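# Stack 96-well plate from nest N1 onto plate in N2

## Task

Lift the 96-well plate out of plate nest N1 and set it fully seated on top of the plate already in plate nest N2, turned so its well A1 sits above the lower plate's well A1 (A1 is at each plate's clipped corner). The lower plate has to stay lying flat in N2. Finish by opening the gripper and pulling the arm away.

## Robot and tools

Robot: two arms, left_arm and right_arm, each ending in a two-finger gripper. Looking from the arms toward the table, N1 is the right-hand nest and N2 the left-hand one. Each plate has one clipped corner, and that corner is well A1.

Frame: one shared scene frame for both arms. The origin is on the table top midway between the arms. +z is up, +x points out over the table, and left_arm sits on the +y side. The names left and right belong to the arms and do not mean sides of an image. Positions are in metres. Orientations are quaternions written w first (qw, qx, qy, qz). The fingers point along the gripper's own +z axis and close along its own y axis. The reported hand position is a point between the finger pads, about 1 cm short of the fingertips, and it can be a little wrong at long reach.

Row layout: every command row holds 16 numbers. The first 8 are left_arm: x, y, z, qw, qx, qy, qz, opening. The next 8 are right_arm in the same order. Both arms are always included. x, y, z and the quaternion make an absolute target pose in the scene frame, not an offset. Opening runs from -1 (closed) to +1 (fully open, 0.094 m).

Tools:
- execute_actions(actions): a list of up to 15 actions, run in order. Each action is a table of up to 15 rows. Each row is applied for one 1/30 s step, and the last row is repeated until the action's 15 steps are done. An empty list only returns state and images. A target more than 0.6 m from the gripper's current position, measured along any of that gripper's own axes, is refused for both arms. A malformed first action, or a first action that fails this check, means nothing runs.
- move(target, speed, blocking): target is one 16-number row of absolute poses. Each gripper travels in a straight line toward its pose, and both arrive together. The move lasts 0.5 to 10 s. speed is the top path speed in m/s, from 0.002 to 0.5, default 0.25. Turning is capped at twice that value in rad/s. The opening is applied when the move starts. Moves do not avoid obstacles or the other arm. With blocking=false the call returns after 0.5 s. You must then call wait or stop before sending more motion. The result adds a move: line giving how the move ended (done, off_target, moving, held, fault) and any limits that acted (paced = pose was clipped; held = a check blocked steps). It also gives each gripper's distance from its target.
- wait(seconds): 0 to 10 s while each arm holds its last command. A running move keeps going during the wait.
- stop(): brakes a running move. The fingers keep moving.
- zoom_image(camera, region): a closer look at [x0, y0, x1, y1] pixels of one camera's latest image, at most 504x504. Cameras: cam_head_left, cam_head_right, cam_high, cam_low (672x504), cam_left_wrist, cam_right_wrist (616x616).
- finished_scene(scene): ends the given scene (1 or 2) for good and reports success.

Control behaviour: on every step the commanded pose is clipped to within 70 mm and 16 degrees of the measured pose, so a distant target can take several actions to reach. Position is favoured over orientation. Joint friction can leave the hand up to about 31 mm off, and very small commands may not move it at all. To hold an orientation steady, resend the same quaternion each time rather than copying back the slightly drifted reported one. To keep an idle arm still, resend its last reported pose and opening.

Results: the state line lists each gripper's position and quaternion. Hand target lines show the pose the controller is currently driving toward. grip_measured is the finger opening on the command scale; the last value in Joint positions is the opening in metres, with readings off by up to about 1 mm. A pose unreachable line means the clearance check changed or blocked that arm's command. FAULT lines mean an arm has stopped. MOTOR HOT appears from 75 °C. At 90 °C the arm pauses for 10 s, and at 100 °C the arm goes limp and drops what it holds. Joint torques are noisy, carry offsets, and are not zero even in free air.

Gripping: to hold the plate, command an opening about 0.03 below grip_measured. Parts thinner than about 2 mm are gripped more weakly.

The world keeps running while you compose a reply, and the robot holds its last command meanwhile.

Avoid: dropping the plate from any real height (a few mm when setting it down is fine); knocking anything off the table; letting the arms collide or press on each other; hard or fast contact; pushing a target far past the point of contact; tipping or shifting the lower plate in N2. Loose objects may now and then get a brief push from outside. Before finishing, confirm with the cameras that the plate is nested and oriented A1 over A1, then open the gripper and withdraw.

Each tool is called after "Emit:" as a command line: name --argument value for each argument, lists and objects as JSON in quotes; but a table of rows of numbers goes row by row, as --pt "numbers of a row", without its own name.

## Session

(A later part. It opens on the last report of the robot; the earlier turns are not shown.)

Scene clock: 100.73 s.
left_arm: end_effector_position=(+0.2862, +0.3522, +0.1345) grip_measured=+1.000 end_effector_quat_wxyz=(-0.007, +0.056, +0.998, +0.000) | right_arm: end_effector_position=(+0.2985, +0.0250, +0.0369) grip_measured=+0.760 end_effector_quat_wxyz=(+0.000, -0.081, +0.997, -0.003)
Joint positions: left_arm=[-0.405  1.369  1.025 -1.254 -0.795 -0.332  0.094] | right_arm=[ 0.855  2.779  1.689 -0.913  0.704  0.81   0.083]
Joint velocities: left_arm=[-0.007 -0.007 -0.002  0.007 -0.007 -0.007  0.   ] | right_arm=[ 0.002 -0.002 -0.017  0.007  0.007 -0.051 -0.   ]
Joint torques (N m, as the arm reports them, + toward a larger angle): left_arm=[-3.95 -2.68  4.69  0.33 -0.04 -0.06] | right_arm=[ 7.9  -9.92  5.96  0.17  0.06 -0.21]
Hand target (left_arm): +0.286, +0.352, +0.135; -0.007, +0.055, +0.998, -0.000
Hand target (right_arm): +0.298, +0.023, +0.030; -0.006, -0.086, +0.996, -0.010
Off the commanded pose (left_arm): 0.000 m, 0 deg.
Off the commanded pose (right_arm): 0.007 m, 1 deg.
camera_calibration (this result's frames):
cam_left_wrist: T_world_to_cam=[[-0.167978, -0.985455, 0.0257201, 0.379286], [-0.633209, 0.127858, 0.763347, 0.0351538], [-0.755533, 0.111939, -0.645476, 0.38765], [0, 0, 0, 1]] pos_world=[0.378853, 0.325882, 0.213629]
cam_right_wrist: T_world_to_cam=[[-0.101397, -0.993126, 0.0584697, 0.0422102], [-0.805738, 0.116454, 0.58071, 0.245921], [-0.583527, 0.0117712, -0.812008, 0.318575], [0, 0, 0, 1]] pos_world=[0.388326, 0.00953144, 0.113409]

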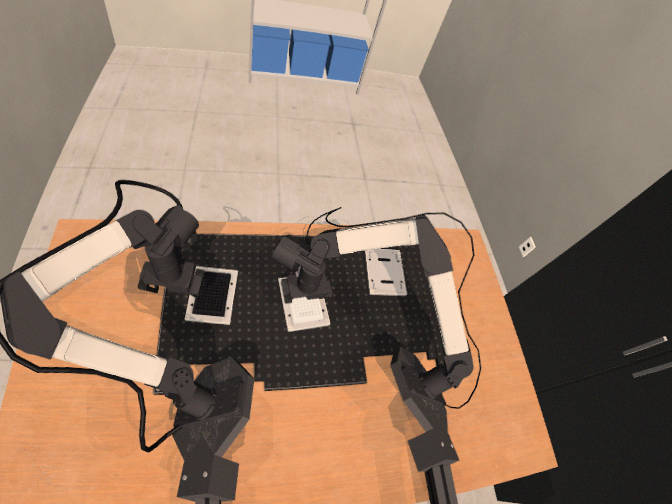

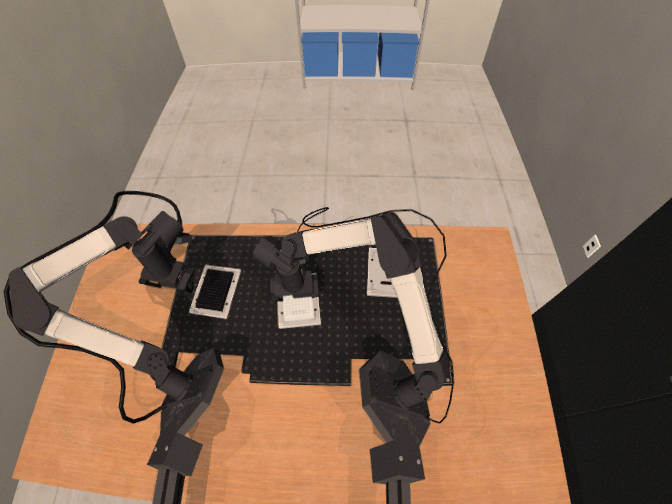

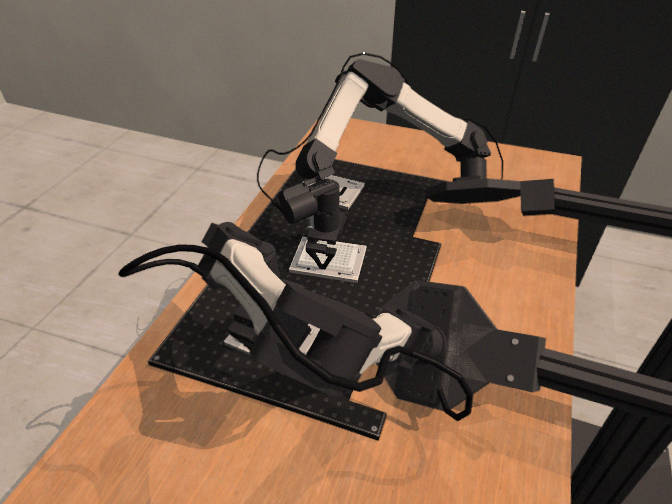

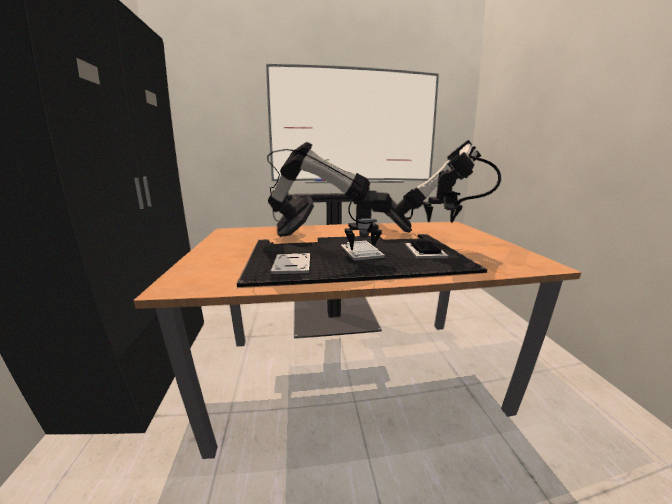

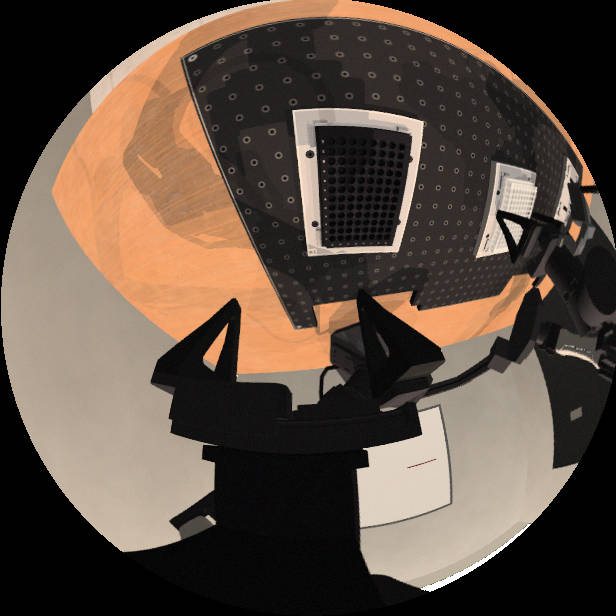

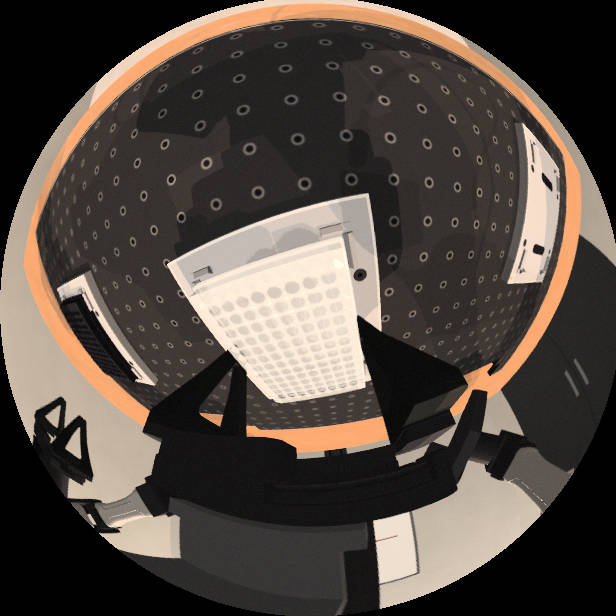

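Now waist direction (+1, −2, −2 mm).

Emit:
execute_actions --actions '[[[0.2862,0.3522,0.1345,-0.007,0.055,0.998,0,1,0.299,0.021,0.028,-0.008,-0.078,0.997,-0.01,0.715]],[[0.2862,0.3522,0.1345,-0.007,0.055,0.998,0,1,0.299,0.0205,0.027,-0.008,-0.078,0.997,-0.01,0.715]]]'

Emit:
zoom_image --camera "cam_right_wrist" --region '[150,160,400,410]'

Scene clock: 106.40 s.
left_arm: end_effector_position=(+0.2862, +0.3522, +0.1345) grip_measured=+1.000 end_effector_quat_wxyz=(-0.007, +0.056, +0.998, +0.000) | right_arm: end_effector_position=(+0.2993, +0.0238, +0.0351) grip_measured=+0.760 end_effector_quat_wxyz=(-0.002, -0.078, +0.997, -0.003)
Joint positions: left_arm=[-0.405  1.369  1.025 -1.254 -0.795 -0.332  0.094] | right_arm=[ 0.848  2.779  1.689 -0.912  0.702  0.81   0.083]
Joint velocities: left_arm=[-0.007 -0.007 -0.002 -0.022  0.007 -0.066  0.   ] | right_arm=[-0.012 -0.022 -0.002  0.022  0.051  0.007 -0.   ]
Joint torques (N m, as the arm reports them, + toward a larger angle): left_arm=[-3.96 -2.69  4.67  0.34 -0.04 -0.07] | right_arm=[  7.6  -10.27   5.28   0.26   0.07  -0.14]
Hand target (left_arm): +0.286, +0.352, +0.135; -0.007, +0.055, +0.998, -0.000
Hand target (right_arm): +0.299, +0.020, +0.027; -0.008, -0.078, +0.997, -0.010
Off the commanded pose (left_arm): 0.000 m, 0 deg.
Off the commanded pose (right_arm): 0.009 m, 1 deg.
camera_calibration (this result's frames):
cam_left_wrist: T_world_to_cam=[[-0.167978, -0.985455, 0.0257201, 0.379286], [-0.633209, 0.127858, 0.763347, 0.0351538], [-0.755533, 0.111939, -0.645476, 0.38765], [0, 0, 0, 1]] pos_world=[0.378853, 0.325882, 0.213629]
cam_right_wrist: T_world_to_cam=[[-0.106316, -0.992556, 0.0594039, 0.0426121], [-0.801877, 0.120911, 0.585127, 0.246332], [-0.587954, 0.0145736, -0.808763, 0.31876], [0, 0, 0, 1]] pos_world=[0.389474, 0.00786525, 0.111135]

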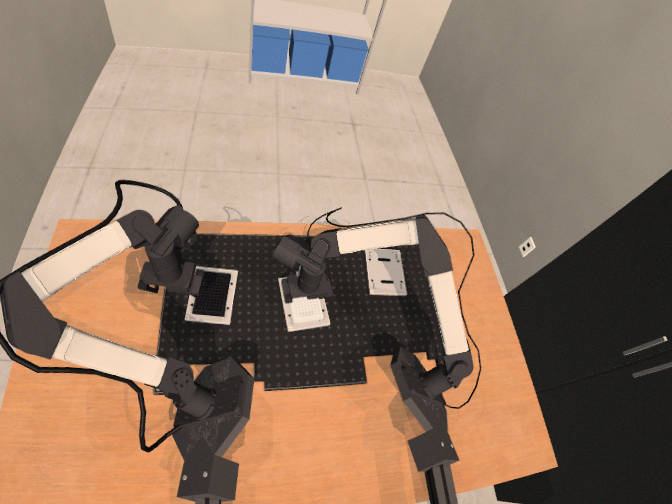

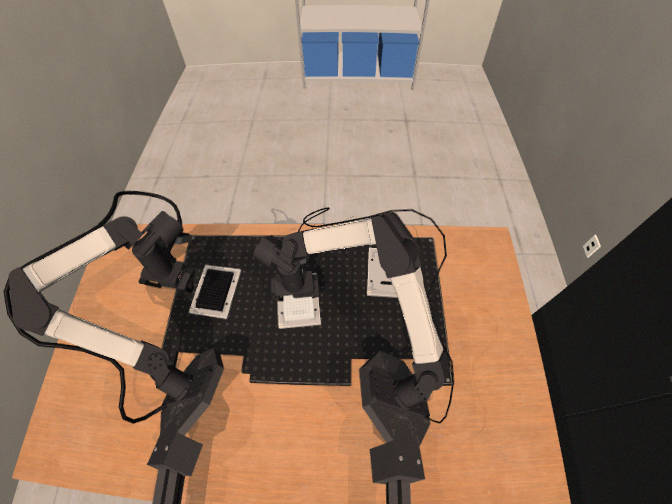

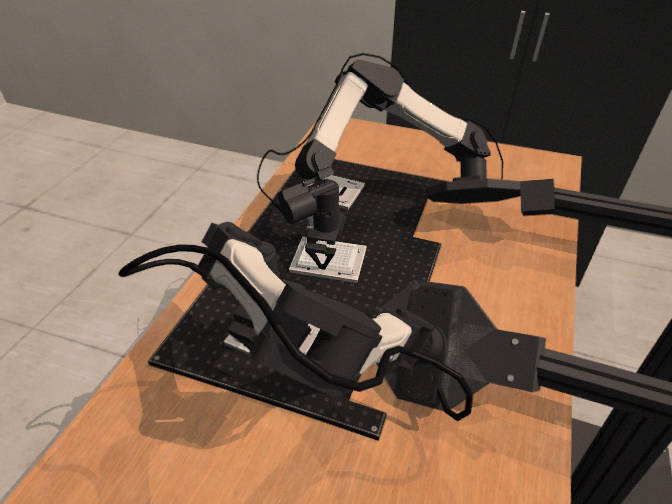

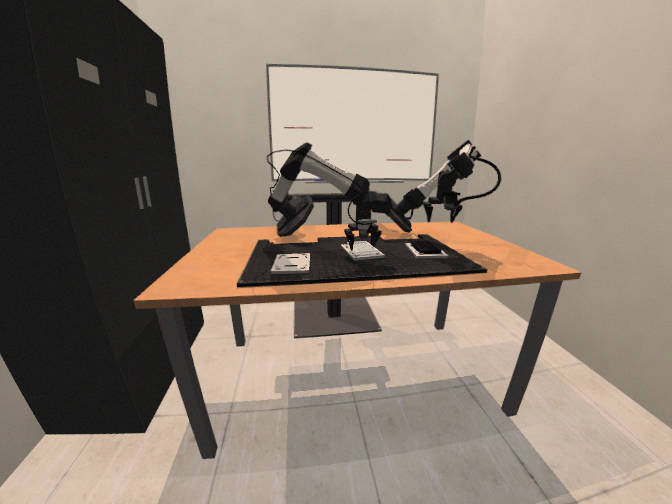

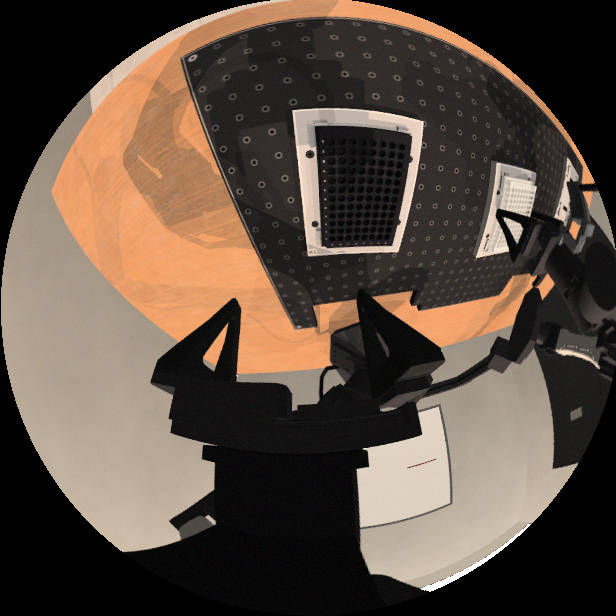

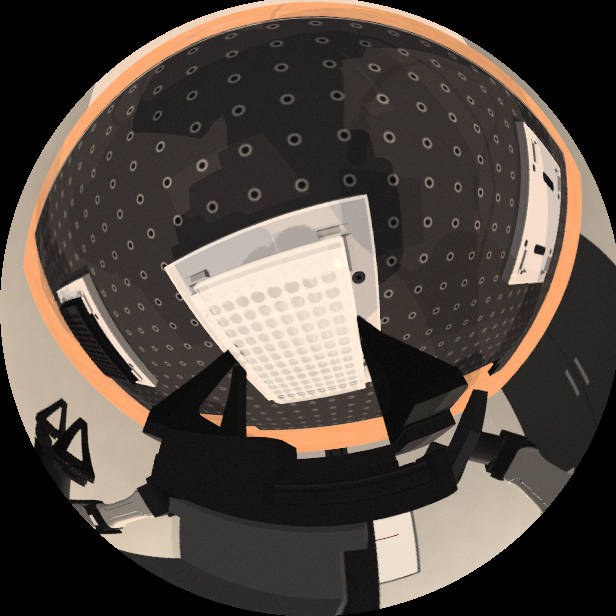

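Region (150, 160, 400, 410) of cam_right_wrist's 616x616 image, scaled by 2.016, with more detail than that image has.

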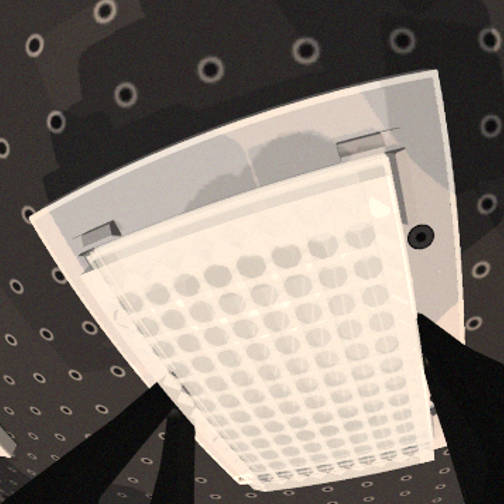

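Matches the seated reference. Release and swap.

Emit:
execute_actions --actions '[[[0.2862,0.3522,0.1345,-0.007,0.055,0.998,0,1,0.299,0.0235,0.034,-0.002,-0.078,0.997,-0.003,0.8]],[[0.2862,0.3522,0.1345,-0.007,0.055,0.998,0,1,0.299,0.0235,0.034,-0.002,-0.078,0.997,-0.003,1]]]'

Emit:
move --target '[0.2862,0.3522,0.1345,-0.007,0.055,0.998,0,1,0.303,0.026,0.085,0,-0.078,0.997,0,1]' --speed 0.08

Emit:
move --target '[0.305,0.02,0.09,0,-0.078,0.997,0,1,0.3,-0.36,0.13,0,0,1,0,1]'

Emit:
zoom_image --camera "cam_left_wrist" --region '[190,140,410,360]'

Scene clock: 113.10 s.
left_arm: end_effector_position=(+0.2862, +0.3522, +0.1345) grip_measured=+1.000 end_effector_quat_wxyz=(-0.007, +0.056, +0.998, +0.000) | right_arm: end_effector_position=(+0.2994, +0.0238, +0.0351) grip_measured=+1.000 end_effector_quat_wxyz=(-0.002, -0.078, +0.997, -0.003)
Joint positions: left_arm=[-0.405  1.369  1.025 -1.254 -0.795 -0.332  0.094] | right_arm=[ 0.848  2.779  1.689 -0.912  0.702  0.81   0.094]
Joint velocities: left_arm=[-0.012 -0.002 -0.022 -0.022 -0.051 -0.022  0.   ] | right_arm=[ 0.007 -0.002 -0.007 -0.125  0.022  0.007  0.   ]
Joint torques (N m, as the arm reports them, + toward a larger angle): left_arm=[-3.96 -2.7   4.7   0.33 -0.05 -0.06] | right_arm=[  9.05 -11.44   4.91   0.31   0.03  -0.12]
Hand target (left_arm): +0.286, +0.352, +0.135; -0.007, +0.055, +0.998, -0.000
Hand target (right_arm): +0.299, +0.023, +0.034; -0.002, -0.078, +0.997, -0.003
Off the commanded pose (left_arm): 0.000 m, 0 deg.
Off the commanded pose (right_arm): 0.001 m, 0 deg.
camera_calibration (this result's frames):
cam_left_wrist: T_world_to_cam=[[-0.167978, -0.985455, 0.0257201, 0.379286], [-0.633209, 0.127858, 0.763347, 0.0351538], [-0.755533, 0.111939, -0.645476, 0.38765], [0, 0, 0, 1]] pos_world=[0.378853, 0.325882, 0.213629]
cam_right_wrist: T_world_to_cam=[[-0.10657, -0.992544, 0.0591493, 0.0427656], [-0.801945, 0.120969, 0.585022, 0.246383], [-0.587815, 0.0149114, -0.808858, 0.318738], [0, 0, 0, 1]] pos_world=[0.389502, 0.00788929, 0.111145]

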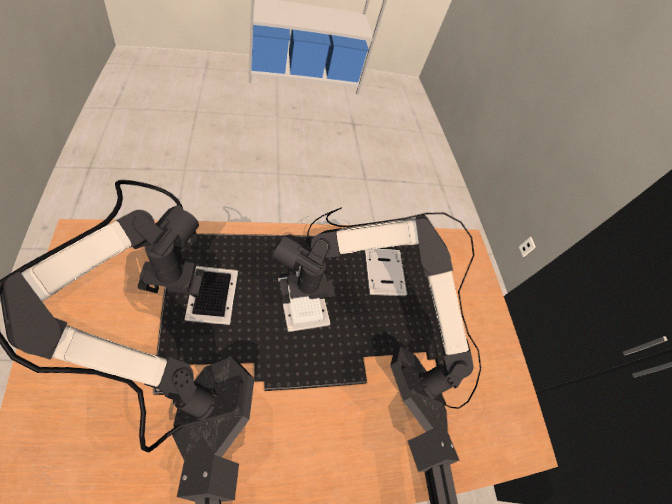

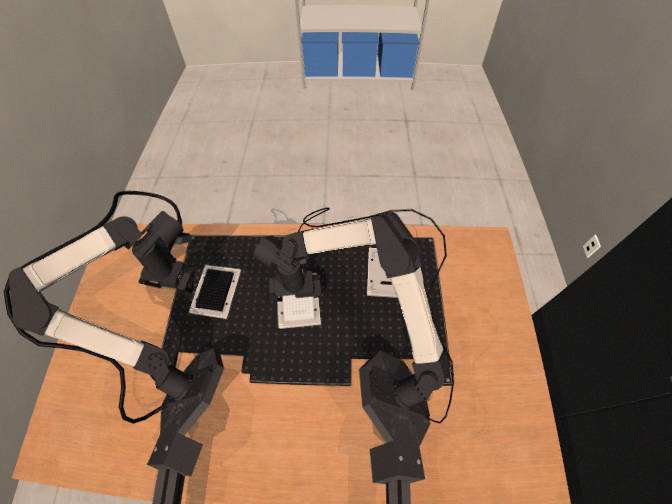

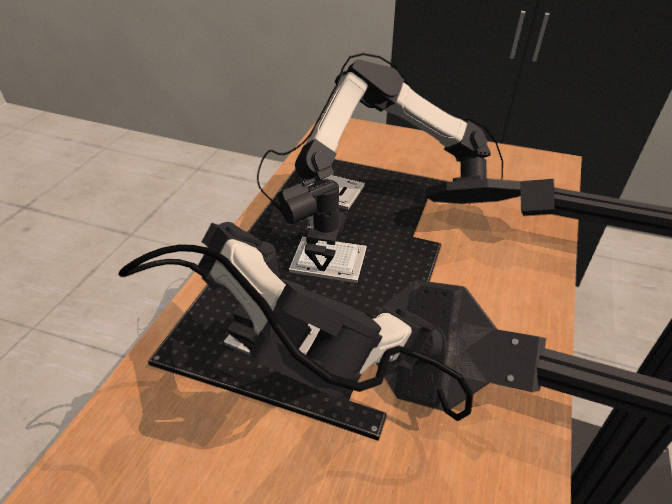

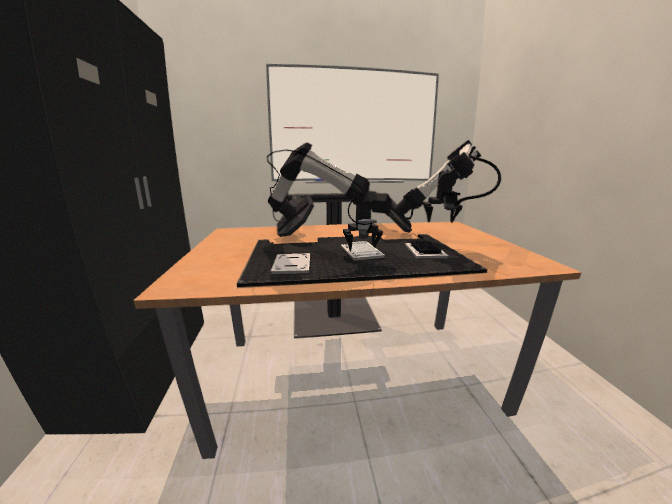

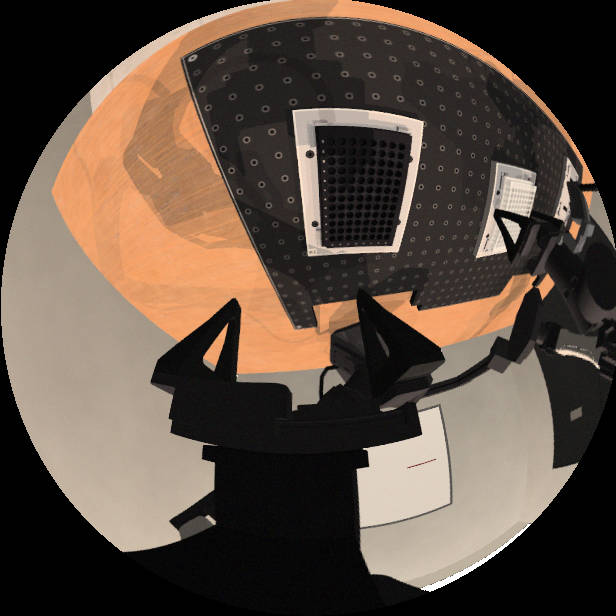

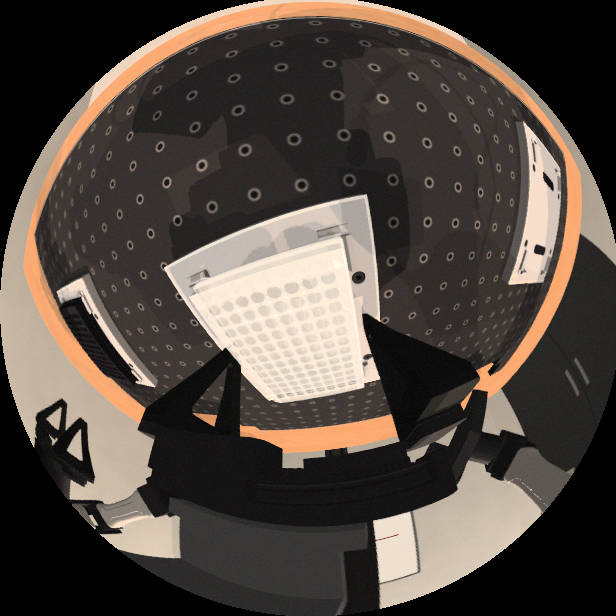

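Scene clock: 114.23 s.
left_arm: end_effector_position=(+0.2862, +0.3522, +0.1345) grip_measured=+1.000 end_effector_quat_wxyz=(-0.007, +0.056, +0.998, +0.000) | right_arm: end_effector_position=(+0.3006, +0.0235, +0.0785) grip_measured=+1.000 end_effector_quat_wxyz=(+0.001, -0.086, +0.996, -0.009)
Joint positions: left_arm=[-0.405  1.369  1.025 -1.254 -0.795 -0.332  0.094] | right_arm=[ 0.917  2.755  1.786 -1.091  0.685  0.879  0.094]
Joint velocities: left_arm=[-0.027  0.007 -0.012 -0.007 -0.007  0.051  0.   ] | right_arm=[-0.002  0.022 -0.002  0.051 -0.037 -0.081  0.   ]
Joint torques (N m, as the arm reports them, + toward a larger angle): left_arm=[-3.99 -2.69  4.71  0.34 -0.04 -0.06] | right_arm=[  9.44 -12.07   7.     0.15  -0.06  -0.01]
Hand target (left_arm): +0.286, +0.352, +0.135; -0.007, +0.055, +0.998, -0.000
Hand target (right_arm): +0.303, +0.026, +0.085; +0.000, -0.078, +0.997, -0.001
Off the commanded pose (left_arm): 0.000 m, 0 deg.
Off the commanded pose (right_arm): 0.007 m, 1 deg.
move: done
camera_calibration (this result's frames):
cam_left_wrist: T_world_to_cam=[[-0.167978, -0.985455, 0.0257201, 0.379286], [-0.633209, 0.127858, 0.763347, 0.0351538], [-0.755533, 0.111939, -0.645476, 0.38765], [0, 0, 0, 1]] pos_world=[0.378853, 0.325882, 0.213629]
cam_right_wrist: T_world_to_cam=[[-0.0910279, -0.993383, 0.0700249, 0.0344738], [-0.808453, 0.114774, 0.577262, 0.224751], [-0.581479, -0.00406492, -0.813551, 0.353485], [0, 0, 0, 1]] pos_world=[0.390383, 0.00988704, 0.155423]

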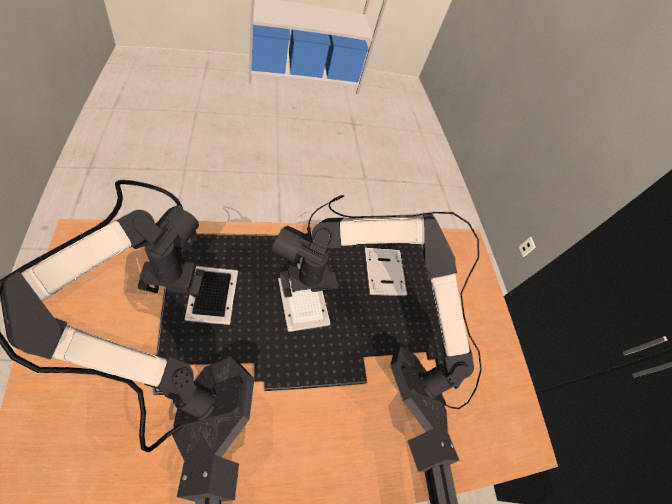

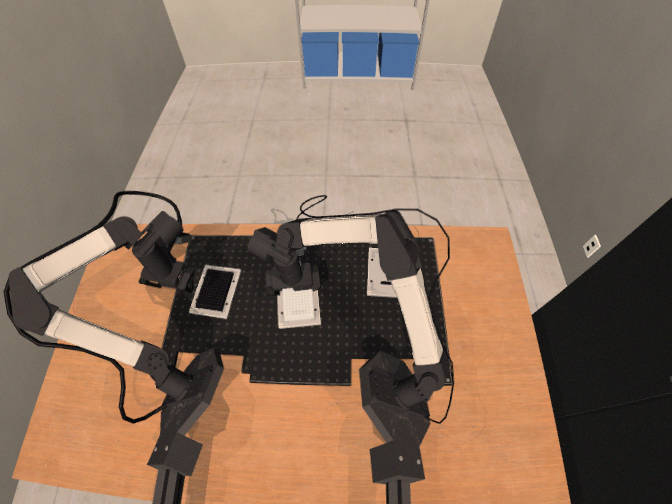

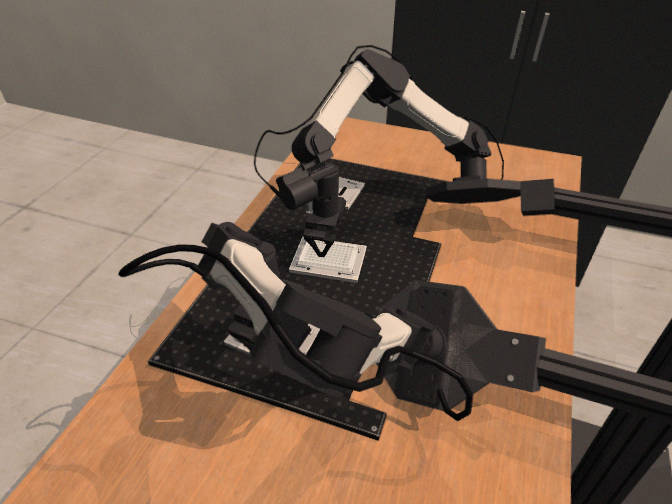

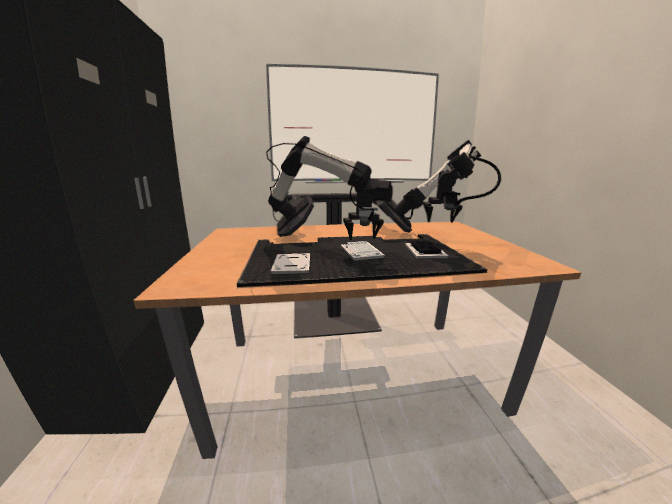

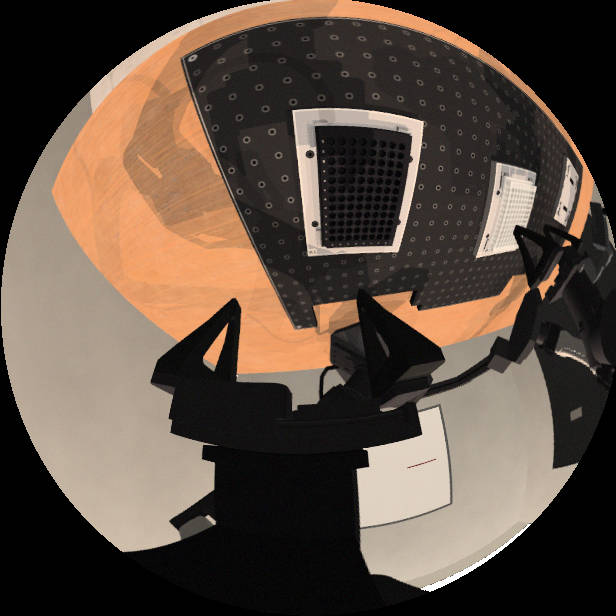

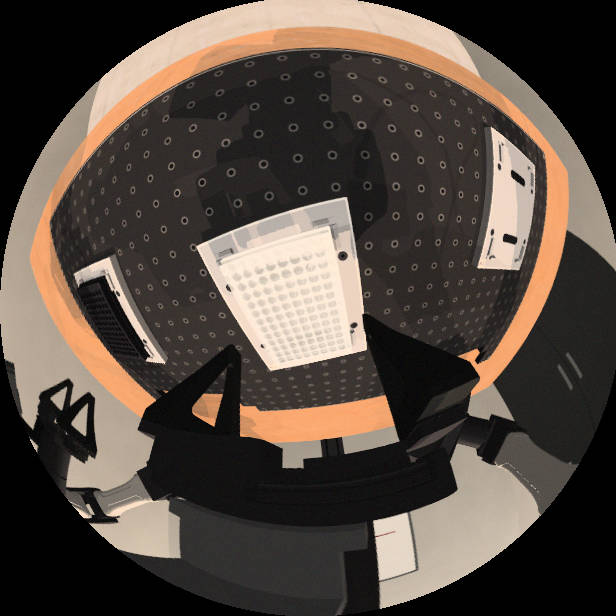

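Scene clock: 116.43 s.
left_arm: end_effector_position=(+0.3064, +0.0199, +0.0936) grip_measured=+1.000 end_effector_quat_wxyz=(+0.005, -0.076, +0.997, -0.009) | right_arm: end_effector_position=(+0.3024, -0.3519, +0.1292) grip_measured=+1.000 end_effector_quat_wxyz=(-0.002, -0.005, +1.000, +0.007)
Joint positions: left_arm=[-0.85   2.548  1.619 -1.037 -0.702 -1.163  0.094] | right_arm=[ 0.373  1.426  1.071 -1.191  0.785  0.309  0.094]
Joint velocities: left_arm=[ 0.022 -0.002  0.002  0.022 -0.007 -0.037  0.   ] | right_arm=[-0.017  0.002 -0.027 -0.051 -0.007 -0.037  0.   ]
Joint torques (N m, as the arm reports them, + toward a larger angle): left_arm=[-9.18 -6.51  6.68  0.18 -0.04 -0.14] | right_arm=[ 3.16 -5.11  6.73  0.18  0.   -0.22]
Hand target (left_arm): +0.306, +0.017, +0.094; +0.000, -0.077, +0.997, -0.008
Hand target (right_arm): +0.306, -0.358, +0.132; +0.000, -0.001, +1.000, +0.007
Off the commanded pose (left_arm): 0.004 m, 1 deg.
Off the commanded pose (right_arm): 0.009 m, 1 deg.
move: done
camera_calibration (this result's frames):
cam_left_wrist: T_world_to_cam=[[0.0949513, -0.994531, 0.0434971, -0.0258007], [-0.66388, -0.0307028, 0.747209, 0.135717], [-0.741787, -0.0998253, -0.663165, 0.41541], [0, 0, 0, 1]] pos_world=[0.400696, 0.0199758, 0.175199]
cam_right_wrist: T_world_to_cam=[[-0.25087, -0.967156, 0.0408994, -0.280444], [-0.775709, 0.226126, 0.589188, 0.267753], [-0.579085, 0.116083, -0.80696, 0.434973], [0, 0, 0, 1]] pos_world=[0.38923, -0.382272, 0.204719]

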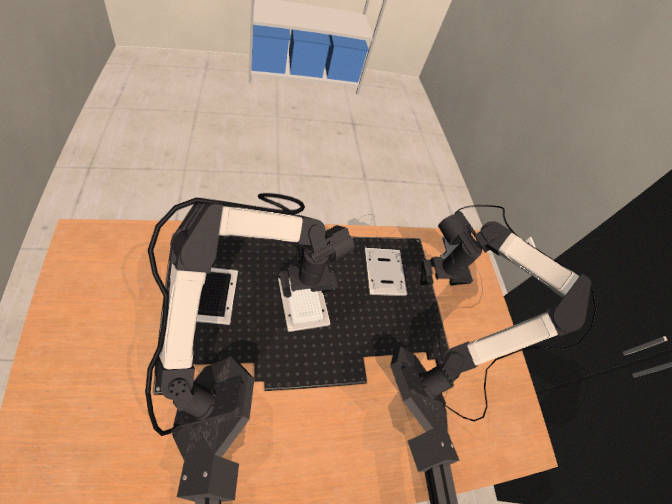

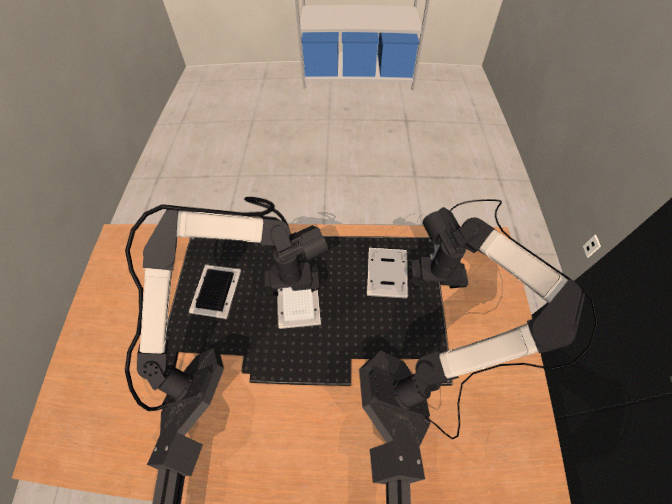

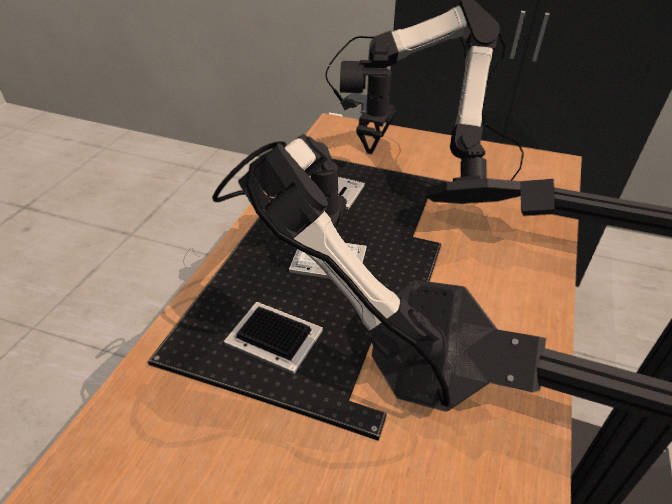

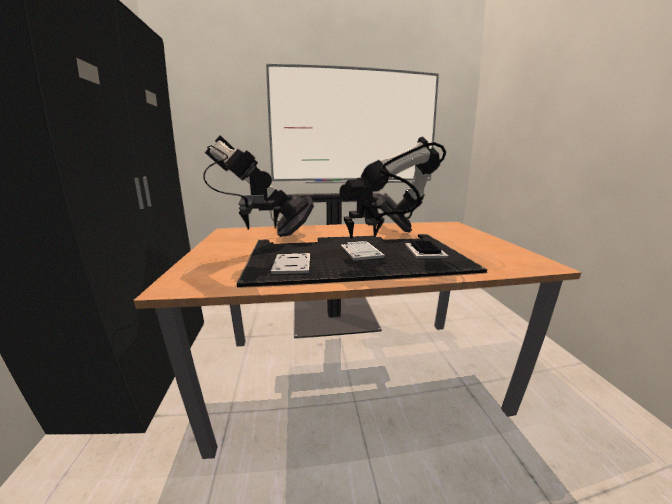

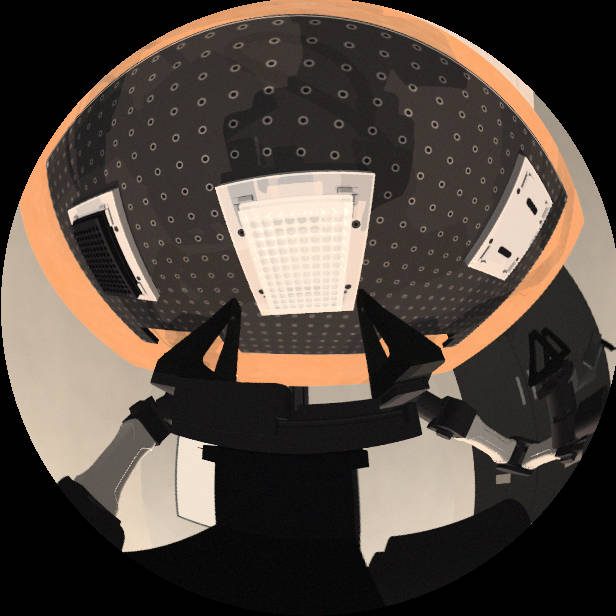

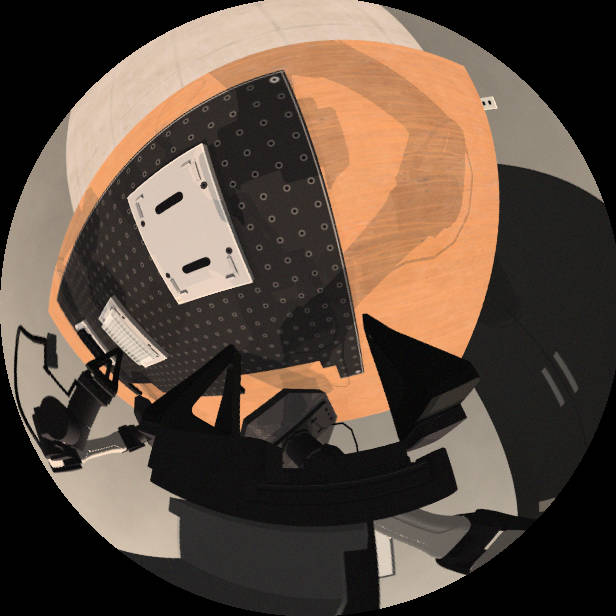

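Region (190, 140, 410, 360) of cam_left_wrist's 616x616 image, scaled by 2.291, with more detail than that image has.

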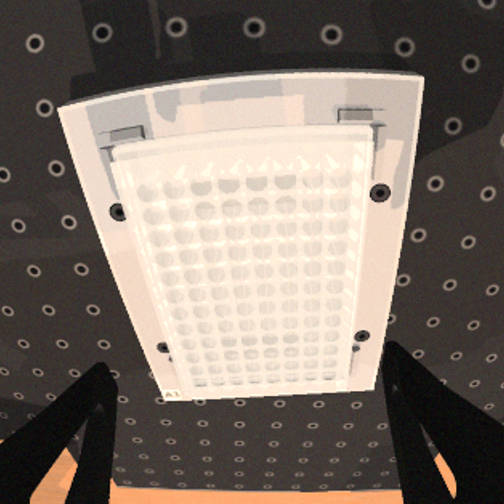

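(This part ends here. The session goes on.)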